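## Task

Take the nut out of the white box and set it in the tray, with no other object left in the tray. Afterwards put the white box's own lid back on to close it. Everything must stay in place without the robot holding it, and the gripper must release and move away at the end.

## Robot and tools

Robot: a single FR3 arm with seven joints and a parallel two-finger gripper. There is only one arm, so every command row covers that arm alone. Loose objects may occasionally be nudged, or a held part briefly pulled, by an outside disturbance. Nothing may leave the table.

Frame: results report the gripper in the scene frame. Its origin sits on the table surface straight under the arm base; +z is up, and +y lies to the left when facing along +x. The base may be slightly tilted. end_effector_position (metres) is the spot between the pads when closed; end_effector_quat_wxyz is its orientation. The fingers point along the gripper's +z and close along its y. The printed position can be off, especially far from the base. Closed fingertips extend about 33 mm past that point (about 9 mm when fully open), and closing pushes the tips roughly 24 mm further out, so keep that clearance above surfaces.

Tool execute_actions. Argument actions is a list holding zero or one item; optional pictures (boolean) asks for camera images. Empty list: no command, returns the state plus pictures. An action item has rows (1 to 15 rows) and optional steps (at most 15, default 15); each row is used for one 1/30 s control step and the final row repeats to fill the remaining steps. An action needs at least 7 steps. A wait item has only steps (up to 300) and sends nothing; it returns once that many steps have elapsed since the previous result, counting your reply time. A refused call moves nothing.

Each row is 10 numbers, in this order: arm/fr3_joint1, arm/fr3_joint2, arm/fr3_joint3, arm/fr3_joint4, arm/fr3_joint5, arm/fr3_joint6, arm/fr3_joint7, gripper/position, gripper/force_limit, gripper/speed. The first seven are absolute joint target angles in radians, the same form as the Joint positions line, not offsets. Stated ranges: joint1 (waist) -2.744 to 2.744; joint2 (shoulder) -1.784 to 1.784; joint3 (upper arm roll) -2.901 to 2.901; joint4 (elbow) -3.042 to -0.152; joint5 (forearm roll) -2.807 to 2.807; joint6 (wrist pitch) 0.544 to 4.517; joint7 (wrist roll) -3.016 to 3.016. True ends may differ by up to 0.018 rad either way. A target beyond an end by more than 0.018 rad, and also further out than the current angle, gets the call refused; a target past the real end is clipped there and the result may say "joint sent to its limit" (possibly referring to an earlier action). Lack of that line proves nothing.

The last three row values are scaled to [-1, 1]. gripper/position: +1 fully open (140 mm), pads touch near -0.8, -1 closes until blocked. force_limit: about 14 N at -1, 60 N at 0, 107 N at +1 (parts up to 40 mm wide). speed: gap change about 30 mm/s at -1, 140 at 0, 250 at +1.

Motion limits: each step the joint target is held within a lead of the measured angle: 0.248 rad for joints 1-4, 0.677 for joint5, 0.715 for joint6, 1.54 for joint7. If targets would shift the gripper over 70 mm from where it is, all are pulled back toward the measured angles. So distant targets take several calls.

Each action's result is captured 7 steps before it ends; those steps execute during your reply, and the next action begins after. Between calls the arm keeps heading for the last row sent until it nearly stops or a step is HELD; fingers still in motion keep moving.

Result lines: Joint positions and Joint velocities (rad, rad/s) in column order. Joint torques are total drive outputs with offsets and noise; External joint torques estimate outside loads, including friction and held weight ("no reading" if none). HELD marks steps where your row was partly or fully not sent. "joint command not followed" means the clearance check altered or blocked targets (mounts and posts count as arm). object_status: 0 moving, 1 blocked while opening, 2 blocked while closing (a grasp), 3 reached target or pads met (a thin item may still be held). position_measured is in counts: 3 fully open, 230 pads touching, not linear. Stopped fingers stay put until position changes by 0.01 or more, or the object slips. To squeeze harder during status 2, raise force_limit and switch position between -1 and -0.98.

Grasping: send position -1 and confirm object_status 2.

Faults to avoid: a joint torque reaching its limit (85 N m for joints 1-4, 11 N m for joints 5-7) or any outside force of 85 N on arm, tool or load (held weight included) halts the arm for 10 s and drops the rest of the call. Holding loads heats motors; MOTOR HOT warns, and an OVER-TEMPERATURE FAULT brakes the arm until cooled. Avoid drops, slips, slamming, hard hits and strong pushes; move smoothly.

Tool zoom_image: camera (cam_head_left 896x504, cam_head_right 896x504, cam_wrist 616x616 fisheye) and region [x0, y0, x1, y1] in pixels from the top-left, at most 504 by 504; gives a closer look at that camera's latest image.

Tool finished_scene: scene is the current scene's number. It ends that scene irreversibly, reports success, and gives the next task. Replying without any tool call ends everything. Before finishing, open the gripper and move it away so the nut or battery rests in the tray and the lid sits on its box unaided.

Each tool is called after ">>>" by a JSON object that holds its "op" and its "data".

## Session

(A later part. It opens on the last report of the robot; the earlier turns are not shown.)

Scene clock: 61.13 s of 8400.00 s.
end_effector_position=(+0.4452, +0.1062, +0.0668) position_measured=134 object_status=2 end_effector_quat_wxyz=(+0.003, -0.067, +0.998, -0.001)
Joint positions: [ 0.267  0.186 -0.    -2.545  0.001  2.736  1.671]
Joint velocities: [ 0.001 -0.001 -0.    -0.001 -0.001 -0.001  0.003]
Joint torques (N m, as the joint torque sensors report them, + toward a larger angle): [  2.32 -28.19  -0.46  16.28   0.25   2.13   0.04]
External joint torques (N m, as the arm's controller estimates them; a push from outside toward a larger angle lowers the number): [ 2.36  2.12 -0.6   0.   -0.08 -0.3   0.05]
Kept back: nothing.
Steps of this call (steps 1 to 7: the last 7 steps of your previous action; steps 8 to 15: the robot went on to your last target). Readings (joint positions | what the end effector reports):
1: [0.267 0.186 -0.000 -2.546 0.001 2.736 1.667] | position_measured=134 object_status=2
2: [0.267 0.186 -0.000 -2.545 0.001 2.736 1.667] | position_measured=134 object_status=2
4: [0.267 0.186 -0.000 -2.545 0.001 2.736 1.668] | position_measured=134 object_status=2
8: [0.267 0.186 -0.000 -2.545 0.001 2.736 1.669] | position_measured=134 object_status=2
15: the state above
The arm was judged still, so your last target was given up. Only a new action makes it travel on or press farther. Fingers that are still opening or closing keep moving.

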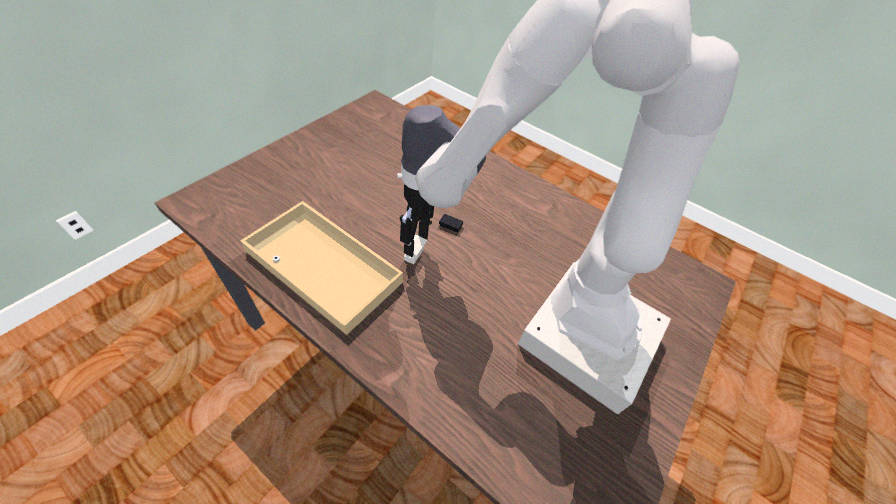

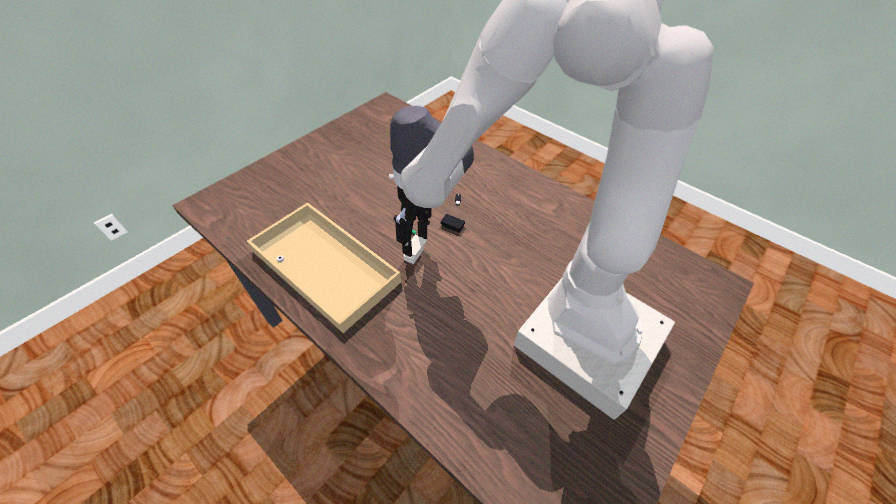

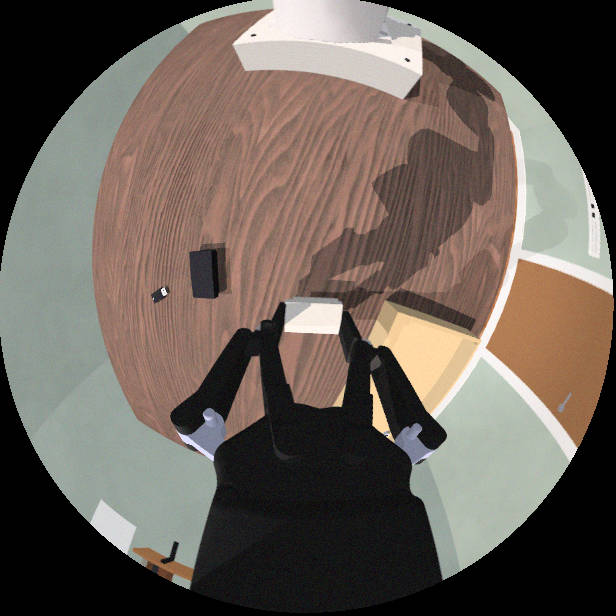

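>>> {"op": "execute_actions", "data": {"actions": [{"rows":[[0.275,0.188,0,-2.543,0,2.733,1.680,-1,-0.4,-0.3]],"steps":15}]}}

>>> {"op": "execute_actions", "data": {"actions": [{"steps":15}], "pictures": true}}

>>> {"op": "zoom_image", "data": {"camera": "cam_wrist", "region": [270,270,360,360]}}

Scene clock: 62.53 s of 8400.00 s.
end_effector_position=(+0.4447, +0.1083, +0.0668) position_measured=134 object_status=2 end_effector_quat_wxyz=(+0.003, -0.067, +0.998, -0.001)
Joint positions: [ 0.272  0.186 -0.    -2.545  0.001  2.735  1.675]
Joint velocities: [-0.    -0.     0.     0.001 -0.001  0.001  0.009]
Joint torques (N m, as the joint torque sensors report them, + toward a larger angle): [  2.55 -29.21   0.    17.09   0.29   2.17   0.34]
External joint torques (N m, as the arm's controller estimates them; a push from outside toward a larger angle lowers the number): [ 2.69  1.11 -0.03  0.8  -0.04 -0.26  0.34]
Steps of this call (steps 1 to 34: nothing new was sent; steps 35 to 42: the first 8 steps of this action). Readings (joint positions | what the end effector reports):
35: [0.268 0.186 -0.000 -2.545 0.001 2.735 1.672] | position_measured=134 object_status=2
36: [0.269 0.186 -0.000 -2.545 0.001 2.735 1.673] | position_measured=134 object_status=2
38: [0.271 0.186 -0.000 -2.545 0.001 2.735 1.673] | position_measured=134 object_status=2
42: the state above

Scene clock: 63.03 s of 8400.00 s.
end_effector_position=(+0.4447, +0.1084, +0.0668) position_measured=134 object_status=2 end_effector_quat_wxyz=(+0.003, -0.067, +0.998, -0.001)
Joint positions: [ 0.272  0.187 -0.    -2.545  0.001  2.735  1.676]
Joint velocities: [-0.    -0.001 -0.001  0.     0.     0.     0.002]
Joint torques (N m, as the joint torque sensors report them, + toward a larger angle): [  1.89 -29.25  -0.29  16.42   0.29   2.1    0.09]
External joint torques (N m, as the arm's controller estimates them; a push from outside toward a larger angle lowers the number): [ 1.93  1.1  -0.43  0.09 -0.04 -0.34  0.09]
Kept back: nothing.
Steps of this call (steps 1 to 7: the last 7 steps of your previous action; steps 8 to 15: the robot went on to your last target). Readings (joint positions | what the end effector reports):
1: [0.272 0.187 -0.000 -2.545 0.001 2.735 1.675] | position_measured=134 object_status=2
2: [0.272 0.187 -0.000 -2.545 0.001 2.735 1.675] | position_measured=134 object_status=2
4: [0.272 0.187 -0.000 -2.545 0.001 2.735 1.675] | position_measured=134 object_status=2
8: [0.272 0.187 -0.000 -2.545 0.001 2.735 1.676] | position_measured=134 object_status=2
15: the state above
The arm was judged still, so your last target was given up. Only a new action makes it travel on or press farther. Fingers that are still opening or closing keep moving.

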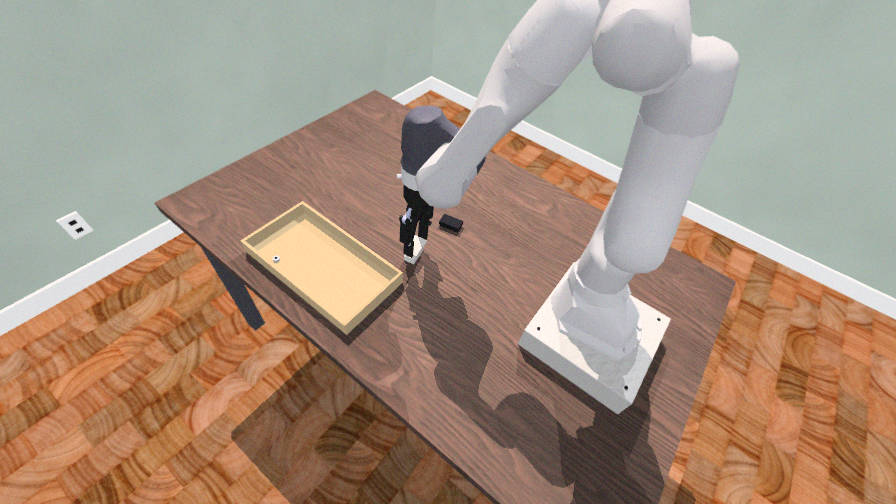

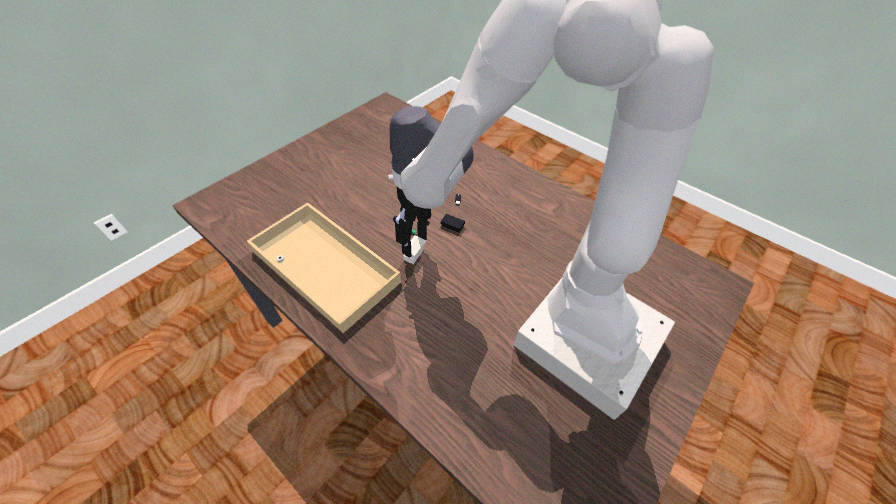

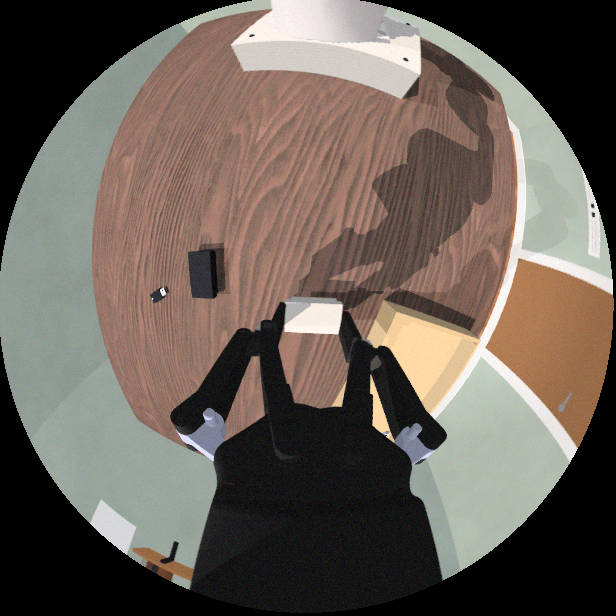

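Region (270, 270, 360, 360) of cam_wrist's 616x616 image, scaled by 5.600, with more detail than that image has.

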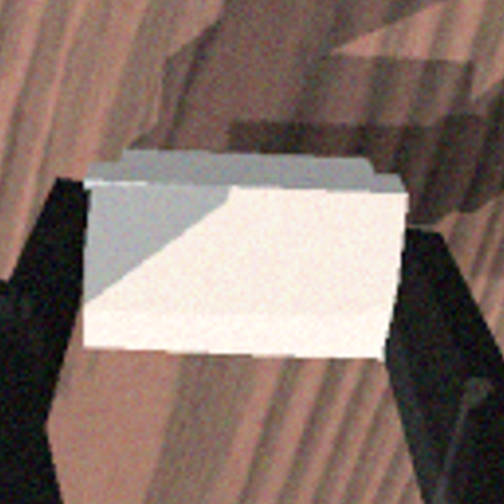

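>>> {"op": "execute_actions", "data": {"actions": [{"rows":[[0.275,0.214,0,-2.542,0,2.757,1.680,-1,-0.4,-0.3]],"steps":15}]}}

>>> {"op": "execute_actions", "data": {"actions": [{"rows":[[0.275,0.230,0,-2.5415,0,2.772,1.680,-1,-0.4,-0.3]],"steps":15}]}}

>>> {"op": "execute_actions", "data": {"actions": [{"steps":12}], "pictures": true}}

>>> {"op": "zoom_image", "data": {"camera": "cam_wrist", "region": [270,270,360,360]}}

Scene clock: 63.67 s of 8400.00 s.
end_effector_position=(+0.4419, +0.1077, +0.0569) position_measured=134 object_status=2 end_effector_quat_wxyz=(-0.002, -0.066, +0.998, -0.002)
Joint positions: [ 0.272  0.213 -0.    -2.543  0.001  2.75   1.677]
Joint velocities: [-0.001  0.004 -0.    -0.    -0.     0.024  0.001]
Joint torques (N m, as the joint torque sensors report them, + toward a larger angle): [  1.85 -29.19  -0.07  14.68   0.29   2.88  -0.05]
External joint torques (N m, as the arm's controller estimates them; a push from outside toward a larger angle lowers the number): [ 1.96  1.84 -0.17 -1.37 -0.03  0.46 -0.05]
Steps of this call (steps 1 to 11: nothing new was sent; steps 12 to 19: the first 8 steps of this action). Readings (joint positions | what the end effector reports):
12: [0.272 0.190 -0.000 -2.544 0.001 2.738 1.677] | position_measured=134 object_status=2
13: [0.272 0.196 -0.000 -2.543 0.001 2.742 1.677] | position_measured=134 object_status=2
15: [0.272 0.207 -0.000 -2.543 0.001 2.746 1.677] | position_measured=134 object_status=2
19: the state above

Scene clock: 64.17 s of 8400.00 s.
end_effector_position=(+0.4439, +0.1082, +0.0535) position_measured=134 object_status=2 end_effector_quat_wxyz=(+0.001, -0.066, +0.998, -0.001)
Joint positions: [ 0.272  0.224 -0.    -2.541  0.001  2.767  1.677]
Joint velocities: [-0.001  0.004  0.001  0.001 -0.001  0.019 -0.002]
Joint torques (N m, as the joint torque sensors report them, + toward a larger angle): [  2.4  -28.2    0.73  14.64   0.29   2.89   0.06]
External joint torques (N m, as the arm's controller estimates them; a push from outside toward a larger angle lowers the number): [ 2.44  2.7   0.55 -1.04 -0.01  0.44  0.06]
Steps of this call (steps 1 to 7: the last 7 steps of your previous action; steps 8 to 15: the first 8 steps of this action). Readings (joint positions | what the end effector reports):
8: [0.272 0.215 -0.000 -2.542 0.001 2.756 1.677] | position_measured=134 object_status=2
9: [0.272 0.219 -0.000 -2.542 0.001 2.759 1.677] | position_measured=134 object_status=2
11: [0.272 0.223 -0.000 -2.542 0.001 2.762 1.677] | position_measured=134 object_status=2
15: the state above

Scene clock: 64.57 s of 8400.00 s.
end_effector_position=(+0.4446, +0.1083, +0.0535) position_measured=134 object_status=2 end_effector_quat_wxyz=(+0.002, -0.066, +0.998, -0.001)
Joint positions: [ 0.272  0.225 -0.    -2.541  0.001  2.77   1.677]
Joint velocities: [-0.     0.    -0.    -0.001  0.     0.002  0.001]
Joint torques (N m, as the joint torque sensors report them, + toward a larger angle): [  2.71 -26.67   0.02  14.29   0.2    2.82   0.12]
External joint torques (N m, as the arm's controller estimates them; a push from outside toward a larger angle lowers the number): [ 2.86  4.16 -0.05 -1.31 -0.11  0.41  0.12]
Kept back: nothing.
Steps of this call (steps 1 to 7: the last 7 steps of your previous action; steps 8 to 12: the robot went on to your last target). Readings (joint positions | what the end effector reports):
1: [0.272 0.224 -0.000 -2.541 0.001 2.767 1.677] | position_measured=134 object_status=2
2: [0.272 0.224 -0.000 -2.541 0.001 2.768 1.677] | position_measured=134 object_status=2
4: [0.272 0.224 -0.000 -2.541 0.001 2.768 1.677] | position_measured=134 object_status=2
8: [0.272 0.224 -0.000 -2.541 0.001 2.769 1.677] | position_measured=134 object_status=2
12: the state above

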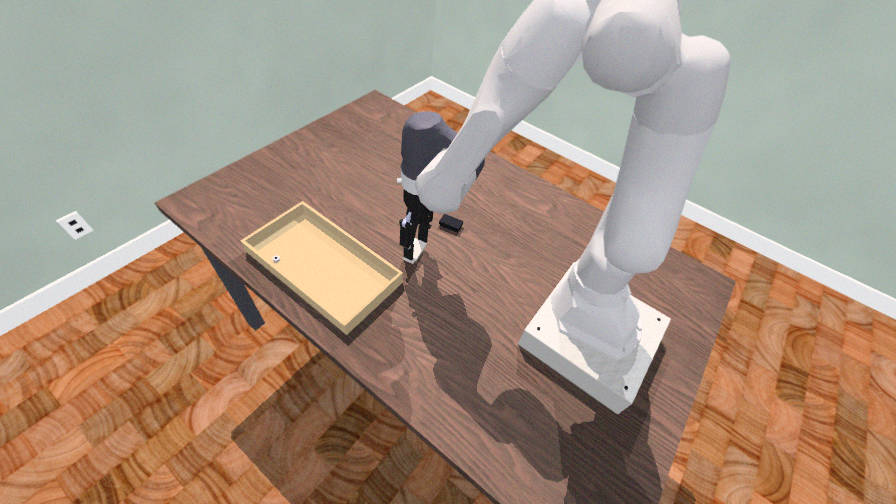

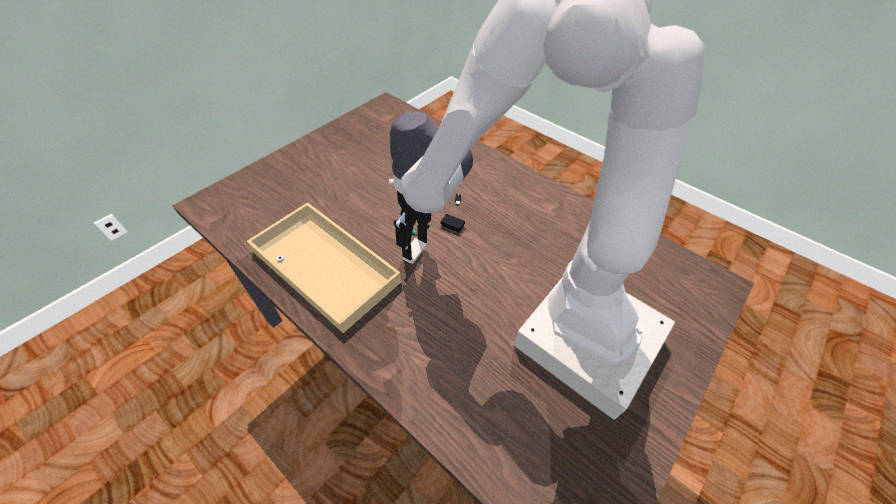

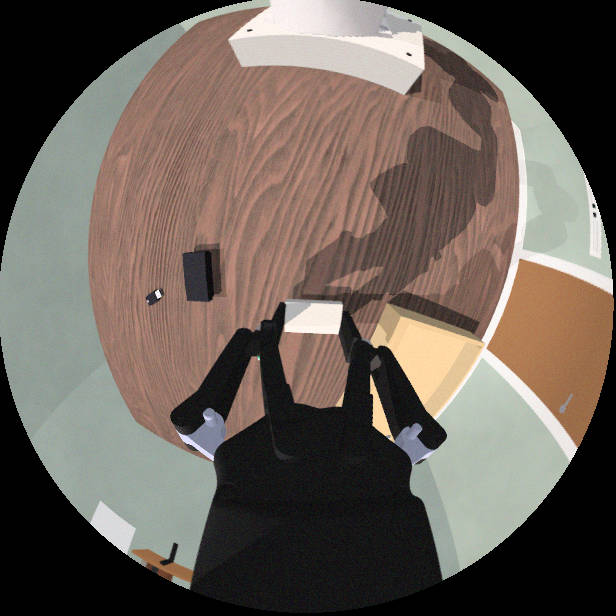

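Region (270, 270, 360, 360) of cam_wrist's 616x616 image, scaled by 5.600, with more detail than that image has.

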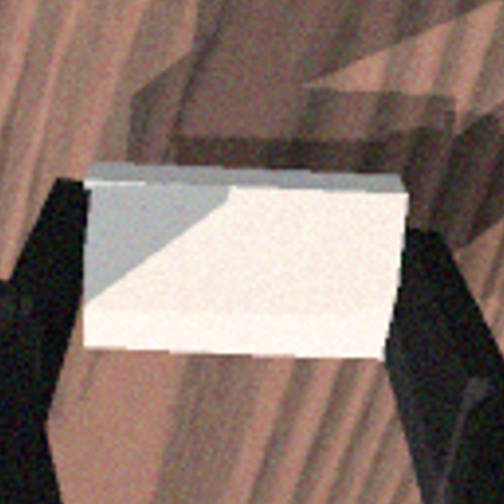

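>>> {"op": "execute_actions", "data": {"actions": [{"rows":[[0.275,0.214,0,-2.541,0,2.757,1.680,-1,-0.4,-0.3],[0.275,0.214,0,-2.541,0,2.757,1.680,-1,-0.4,-0.3],[0.275,0.214,0,-2.541,0,2.757,1.680,-1,-0.4,-0.3],[0.275,0.214,0,-2.541,0,2.757,1.680,-1,-0.4,-0.3],[0.275,0.214,0,-2.541,0,2.757,1.680,-1,-0.4,-0.3],[0.275,0.214,0,-2.541,0,2.757,1.680,-1,-0.4,-0.3],[0.275,0.222,0,-2.529,0,2.752,1.680,-1,-0.4,-0.3]],"steps":15}]}}

>>> {"op": "execute_actions", "data": {"actions": [{"steps":15}], "pictures": true}}

>>> {"op": "zoom_image", "data": {"camera": "cam_wrist", "region": [270,270,360,360]}}

Scene clock: 65.47 s of 8400.00 s.
end_effector_position=(+0.4468, +0.1089, +0.0571) position_measured=134 object_status=2 end_effector_quat_wxyz=(+0.003, -0.066, +0.998, -0.001)
Joint positions: [ 0.272  0.218 -0.    -2.537  0.001  2.76   1.677]
Joint velocities: [ 0.     0.034 -0.001  0.075 -0.    -0.031 -0.   ]
Joint torques (N m, as the joint torque sensors report them, + toward a larger angle): [  1.87 -29.91  -0.05  15.79   0.32   2.22   0.15]
External joint torques (N m, as the arm's controller estimates them; a push from outside toward a larger angle lowers the number): [ 1.97  1.27 -0.16  0.4   0.01 -0.15  0.15]
Steps of this call (steps 1 to 15: the robot went on to your last target; steps 16 to 19: nothing new was sent; steps 20 to 27: the first 8 steps of this action). Readings (joint positions | what the end effector reports):
20: [0.272 0.223 -0.000 -2.541 0.001 2.768 1.677] | position_measured=134 object_status=2
21: [0.272 0.221 -0.000 -2.541 0.001 2.767 1.677] | position_measured=134 object_status=2
23: [0.272 0.217 -0.000 -2.541 0.001 2.764 1.677] | position_measured=134 object_status=2
27: the state above

Scene clock: 65.97 s of 8400.00 s.
end_effector_position=(+0.4478, +0.1092, +0.0573) position_measured=134 object_status=2 end_effector_quat_wxyz=(+0.002, -0.066, +0.998, -0.001)
Joint positions: [ 0.273  0.22  -0.    -2.531  0.001  2.755  1.677]
Joint velocities: [-0.001 -0.     0.001 -0.    -0.    -0.002  0.   ]
Joint torques (N m, as the joint torque sensors report them, + toward a larger angle): [  2.   -29.4    0.21  16.     0.22   2.23   0.15]
External joint torques (N m, as the arm's controller estimates them; a push from outside toward a larger angle lowers the number): [ 2.12  1.61  0.11  0.09 -0.1  -0.19  0.15]
Kept back: nothing.
Steps of this call (steps 1 to 7: the last 7 steps of your previous action; steps 8 to 15: the robot went on to your last target). Readings (joint positions | what the end effector reports):
1: [0.272 0.219 -0.000 -2.535 0.001 2.759 1.677] | position_measured=134 object_status=2
2: [0.272 0.219 -0.000 -2.533 0.001 2.758 1.677] | position_measured=134 object_status=2
4: [0.273 0.220 -0.000 -2.532 0.001 2.757 1.677] | position_measured=134 object_status=2
8: [0.273 0.220 -0.000 -2.531 0.001 2.756 1.677] | position_measured=134 object_status=2
15: the state above
The arm was judged still, so your last target was given up. Only a new action makes it travel on or press farther. Fingers that are still opening or closing keep moving.

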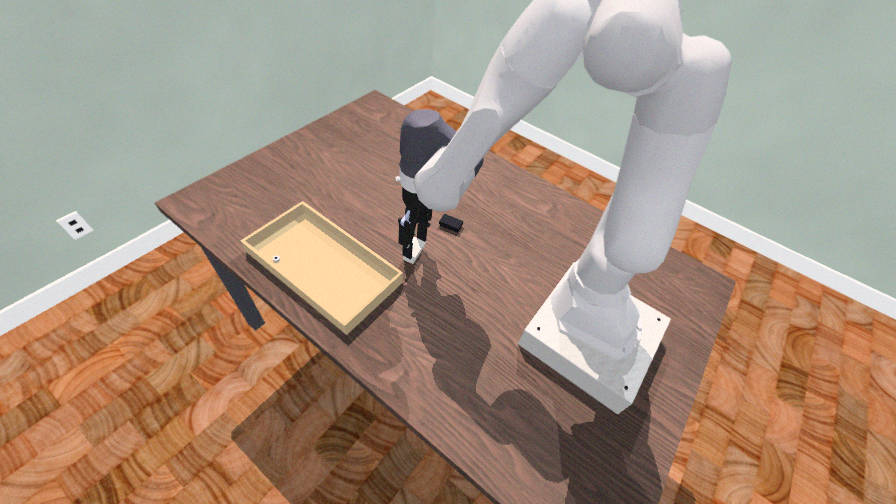

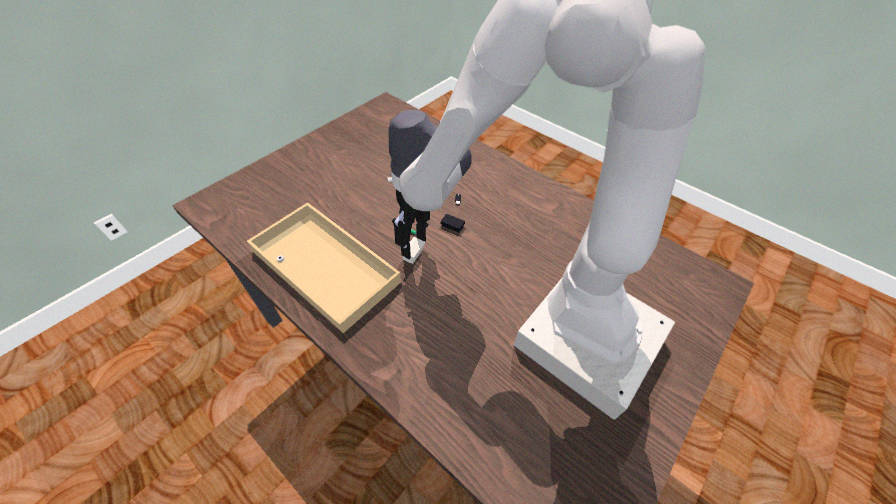

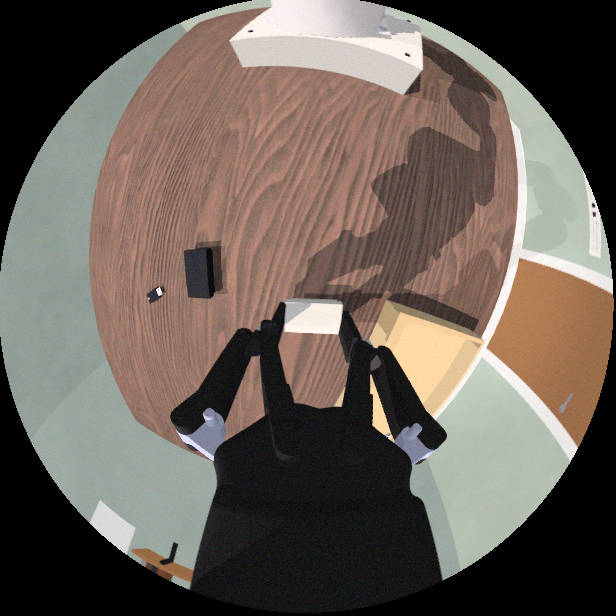

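Region (270, 270, 360, 360) of cam_wrist's 616x616 image, scaled by 5.600, with more detail than that image has.

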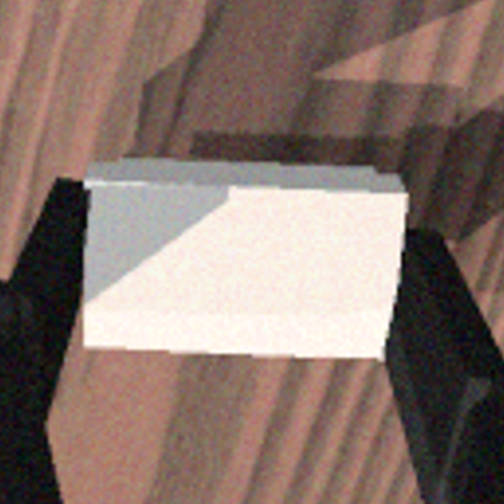

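>>> {"op": "execute_actions", "data": {"actions": [{"rows":[[0.275,0.226,0,-2.526,0,2.755,1.680,-1,-0.4,-0.3],[0.275,0.228,0,-2.5258,0,2.757,1.680,-1,-0.4,-0.3],[0.275,0.230,0,-2.5256,0,2.759,1.680,-1,-0.4,-0.3],[0.275,0.232,0,-2.5254,0,2.761,1.680,-1,-0.4,-0.3],[0.275,0.234,0,-2.5252,0,2.763,1.680,-1,-0.4,-0.3],[0.275,0.236,0,-2.525,0,2.765,1.680,-1,-0.4,-0.3],[0.275,0.238,0,-2.525,0,2.767,1.680,-1,-0.4,-0.3],[0.275,0.240,0,-2.525,0,2.769,1.680,-1,-0.4,-0.3],[0.275,0.242,0,-2.525,0,2.771,1.680,-1,-0.4,-0.3],[0.275,0.244,0,-2.5245,0,2.773,1.680,-1,-0.4,-0.3]],"steps":15}]}}

>>> {"op": "execute_actions", "data": {"actions": [{"steps":12}], "pictures": true}}

>>> {"op": "zoom_image", "data": {"camera": "cam_wrist", "region": [270,270,360,360]}}

Scene clock: 66.73 s of 8400.00 s.
end_effector_position=(+0.4479, +0.1092, +0.0535) position_measured=134 object_status=2 end_effector_quat_wxyz=(+0.001, -0.066, +0.998, -0.001)
Joint positions: [ 0.273  0.232 -0.    -2.527  0.001  2.76   1.677]
Joint velocities: [ 0.001 -0.001 -0.     0.017 -0.     0.037  0.   ]
Joint torques (N m, as the joint torque sensors report them, + toward a larger angle): [  1.95 -25.92   0.17  15.36   0.25   2.99   0.16]
External joint torques (N m, as the arm's controller estimates them; a push from outside toward a larger angle lowers the number): [ 2.    7.27 -0.01 -1.84 -0.07  0.27  0.16]
Steps of this call (steps 1 to 15: nothing new was sent; steps 16 to 23: the first 8 steps of this action). Readings (joint positions | what the end effector reports):
16: [0.273 0.221 -0.000 -2.530 0.001 2.754 1.677] | position_measured=134 object_status=2
17: [0.273 0.222 -0.000 -2.529 0.001 2.755 1.677] | position_measured=134 object_status=2
19: [0.273 0.226 -0.000 -2.528 0.001 2.756 1.677] | position_measured=134 object_status=2
23: the state above

Scene clock: 67.13 s of 8400.00 s.
end_effector_position=(+0.4513, +0.1100, +0.0534) position_measured=134 object_status=2 end_effector_quat_wxyz=(+0.005, -0.066, +0.998, -0.001)
Joint positions: [ 0.273  0.236 -0.    -2.524  0.001  2.77   1.677]
Joint velocities: [-0.001  0.001 -0.     0.001 -0.001  0.006  0.   ]
Joint torques (N m, as the joint torque sensors report them, + toward a larger angle): [  2.11 -26.76   0.26  14.88   0.29   2.99   0.09]
External joint torques (N m, as the arm's controller estimates them; a push from outside toward a larger angle lowers the number): [ 2.25  4.65  0.18 -0.91 -0.03  0.55  0.09]
Kept back: nothing.
Steps of this call (steps 1 to 7: the last 7 steps of your previous action; steps 8 to 12: the robot went on to your last target). Readings (joint positions | what the end effector reports):
1: [0.273 0.233 -0.000 -2.526 0.001 2.762 1.677] | position_measured=134 object_status=2
2: [0.273 0.234 -0.000 -2.526 0.001 2.763 1.677] | position_measured=134 object_status=2
4: [0.273 0.235 -0.000 -2.525 0.001 2.766 1.677] | position_measured=134 object_status=2
8: [0.273 0.236 -0.000 -2.524 0.001 2.768 1.677] | position_measured=134 object_status=2
12: the state above

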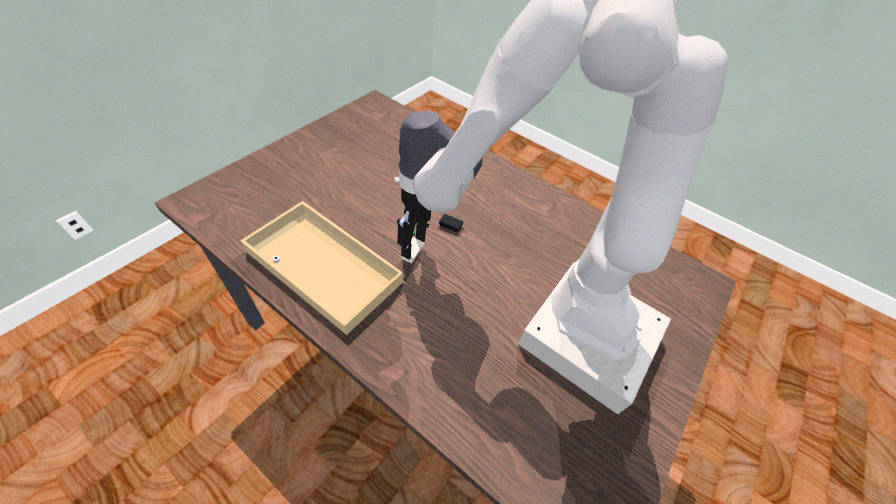

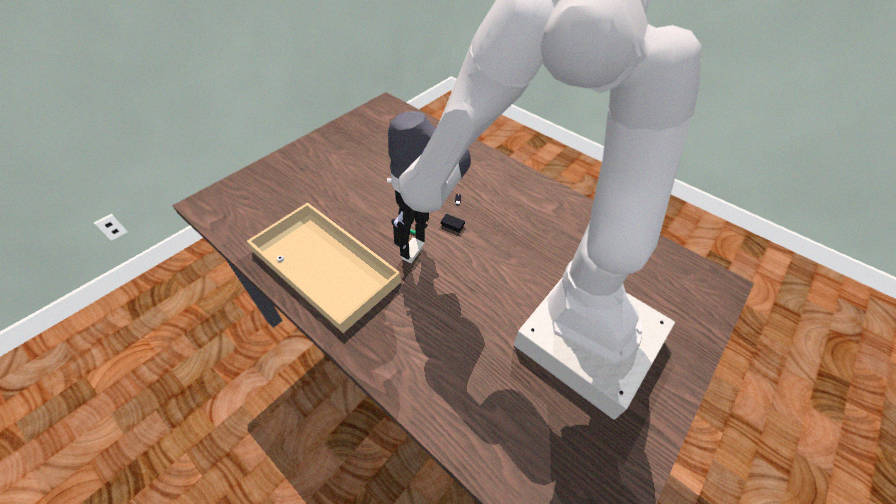

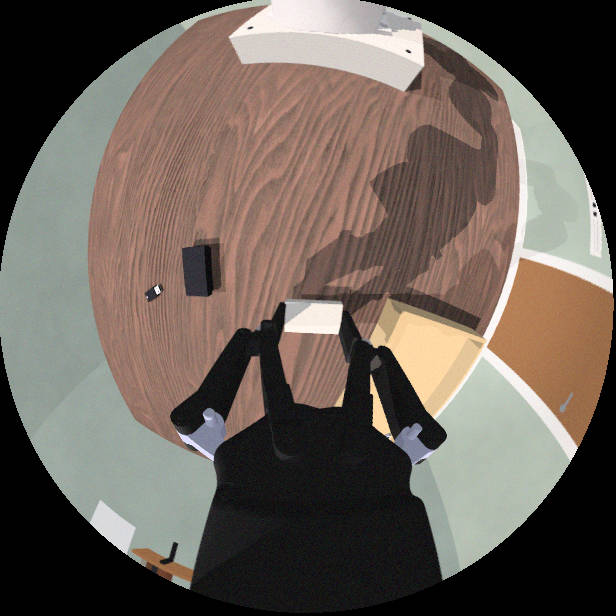

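Region (270, 270, 360, 360) of cam_wrist's 616x616 image, scaled by 5.600, with more detail than that image has.

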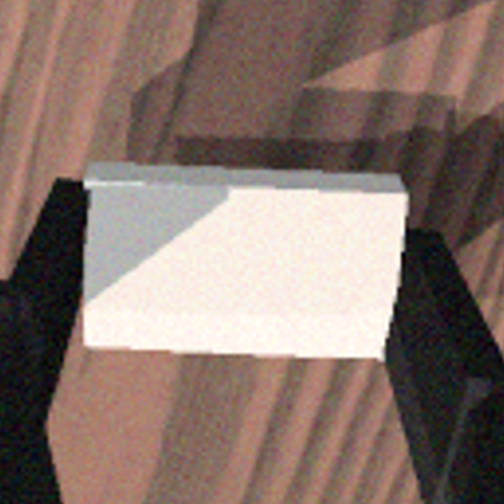

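>>> {"op": "zoom_image", "data": {"camera": "cam_head_left", "region": [385,215,445,275]}}

>>> {"op": "zoom_image", "data": {"camera": "cam_head_right", "region": [385,215,445,275]}}

Region (385, 215, 445, 275) of cam_head_left's 896x504 image, scaled by 8.400, with more detail than that image has.

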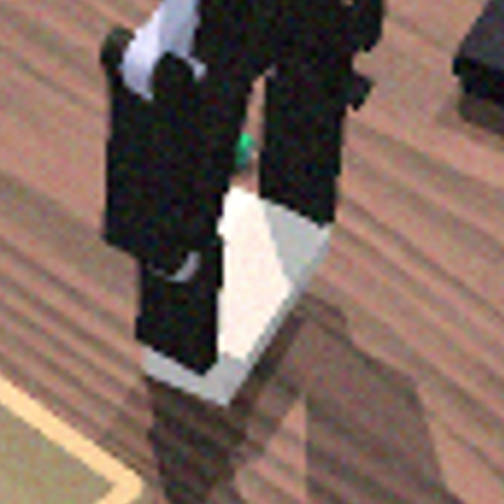

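Region (385, 215, 445, 275) of cam_head_right's 896x504 image, scaled by 8.400, with more detail than that image has.

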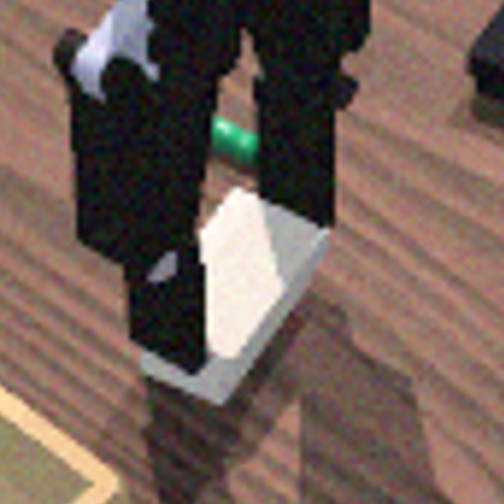

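>>> {"op": "execute_actions", "data": {"actions": [{"rows":[[0.275,0.236,0,-2.524,0,2.768,1.680,0.2,-0.4,0]],"steps":15}]}}

>>> {"op": "execute_actions", "data": {"actions": [{"rows":[[0.275,0.12,0,-2.53,0,2.655,1.680,0.2,-0.4,0]],"steps":15}]}}

>>> {"op": "execute_actions", "data": {"actions": [{"steps":12}], "pictures": true}}

>>> {"op": "zoom_image", "data": {"camera": "cam_head_left", "region": [375,205,455,285]}}

>>> {"op": "zoom_image", "data": {"camera": "cam_wrist", "region": [255,255,375,375]}}

Scene clock: 68.37 s of 8400.00 s.
end_effector_position=(+0.4516, +0.1101, +0.0536) position_measured=104 object_status=0 end_effector_quat_wxyz=(+0.006, -0.066, +0.998, -0.001)
Joint positions: [ 0.273  0.236 -0.    -2.524  0.001  2.77   1.677]
Joint velocities: [-0.    -0.001  0.     0.    -0.001  0.     0.002]
Joint torques (N m, as the joint torque sensors report them, + toward a larger angle): [  2.44 -31.31   0.29  14.31   0.27   2.2    0.02]
External joint torques (N m, as the arm's controller estimates them; a push from outside toward a larger angle lowers the number): [ 2.6   0.16  0.21 -1.52 -0.05 -0.25  0.02]
Steps of this call (steps 1 to 29: the robot went on to your last target; steps 30 to 37: the first 8 steps of this action). Readings (joint positions | what the end effector reports):
30: [0.273 0.236 -0.000 -2.524 0.001 2.771 1.677] | position_measured=134 object_status=0
31: [0.273 0.236 -0.000 -2.524 0.001 2.771 1.677] | position_measured=134 object_status=0
33: [0.273 0.236 -0.000 -2.524 0.001 2.770 1.677] | position_measured=114 object_status=0
37: the state above

Scene clock: 68.87 s of 8400.00 s.
end_effector_position=(+0.4604, +0.1124, +0.0986) position_measured=104 object_status=3 end_effector_quat_wxyz=(+0.018, -0.066, +0.998, +0.002)
Joint positions: [ 0.273  0.121 -0.    -2.527  0.001  2.683  1.677]
Joint velocities: [-0.    -0.019 -0.    -0.001  0.001 -0.149  0.   ]
Joint torques (N m, as the joint torque sensors report them, + toward a larger angle): [  2.11 -29.52   0.18  14.63   0.34   2.03   0.15]
External joint torques (N m, as the arm's controller estimates them; a push from outside toward a larger angle lowers the number): [ 2.28 -1.79  0.23 -1.81 -0.06 -0.33  0.15]
Steps of this call (steps 1 to 7: the last 7 steps of your previous action; steps 8 to 15: the first 8 steps of this action). Readings (joint positions | what the end effector reports):
8: [0.273 0.221 -0.000 -2.529 0.001 2.752 1.677] | position_measured=104 object_status=3
9: [0.273 0.192 -0.000 -2.534 0.001 2.733 1.677] | position_measured=104 object_status=3
11: [0.273 0.147 -0.000 -2.530 0.001 2.709 1.677] | position_measured=104 object_status=3
15: the state above

Scene clock: 69.27 s of 8400.00 s.
end_effector_position=(+0.4526, +0.1105, +0.0961) position_measured=104 object_status=3 end_effector_quat_wxyz=(+0.006, -0.066, +0.998, -0.000)
Joint positions: [ 0.273  0.12  -0.    -2.528  0.001  2.66   1.677]
Joint velocities: [-0.001  0.     0.001 -0.001 -0.    -0.013 -0.001]
Joint torques (N m, as the joint torque sensors report them, + toward a larger angle): [  1.84 -29.57   0.04  14.76   0.41   2.35   0.15]
External joint torques (N m, as the arm's controller estimates them; a push from outside toward a larger angle lowers the number): [ 1.97 -0.11  0.05 -2.9   0.02 -0.1   0.15]
Kept back: nothing.
Steps of this call (steps 1 to 7: the last 7 steps of your previous action; steps 8 to 12: the robot went on to your last target). Readings (joint positions | what the end effector reports):
1: [0.273 0.120 -0.000 -2.527 0.001 2.679 1.677] | position_measured=104 object_status=3
2: [0.273 0.120 -0.000 -2.527 0.001 2.675 1.677] | position_measured=104 object_status=3
4: [0.273 0.120 -0.000 -2.528 0.001 2.669 1.677] | position_measured=104 object_status=3
8: [0.273 0.120 -0.000 -2.528 0.001 2.663 1.677] | position_measured=104 object_status=3
12: the state above

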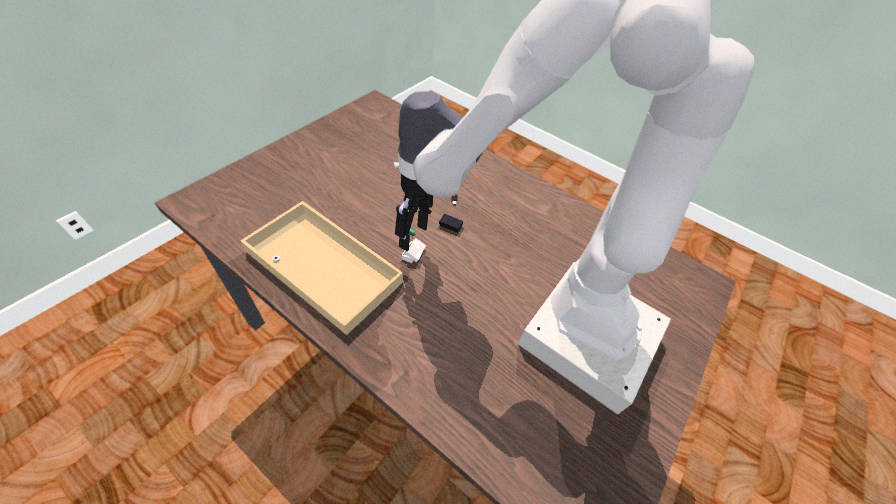

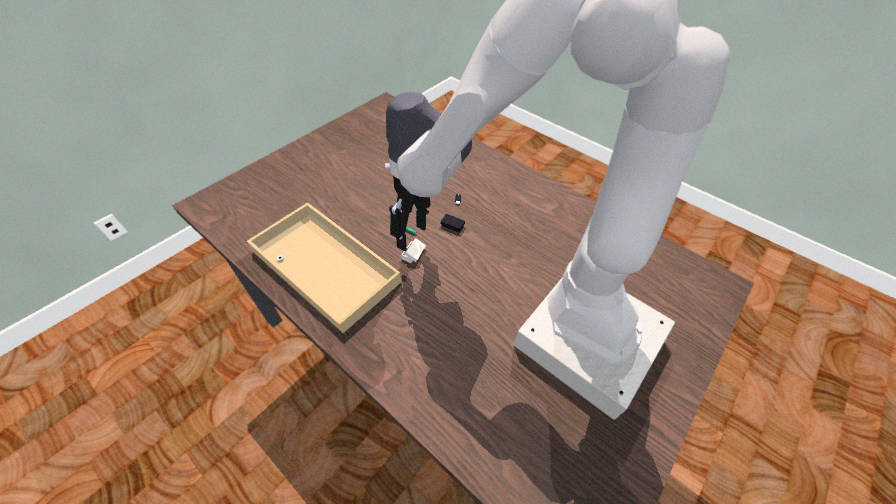

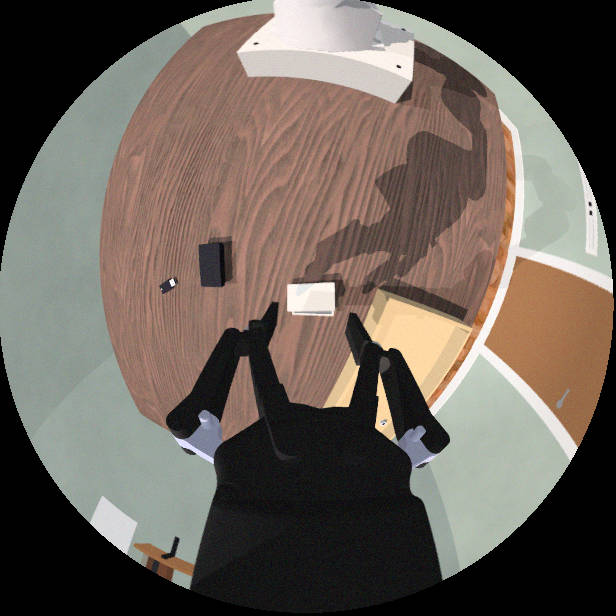

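Region (375, 205, 455, 285) of cam_head_left's 896x504 image, scaled by 6.300, with more detail than that image has.

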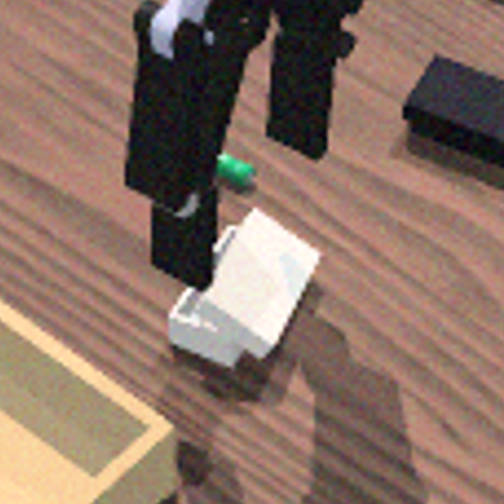

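Region (255, 255, 375, 375) of cam_wrist's 616x616 image, scaled by 4.200, with more detail than that image has.

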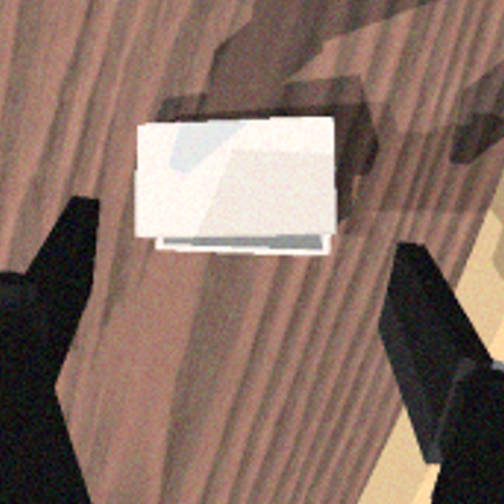

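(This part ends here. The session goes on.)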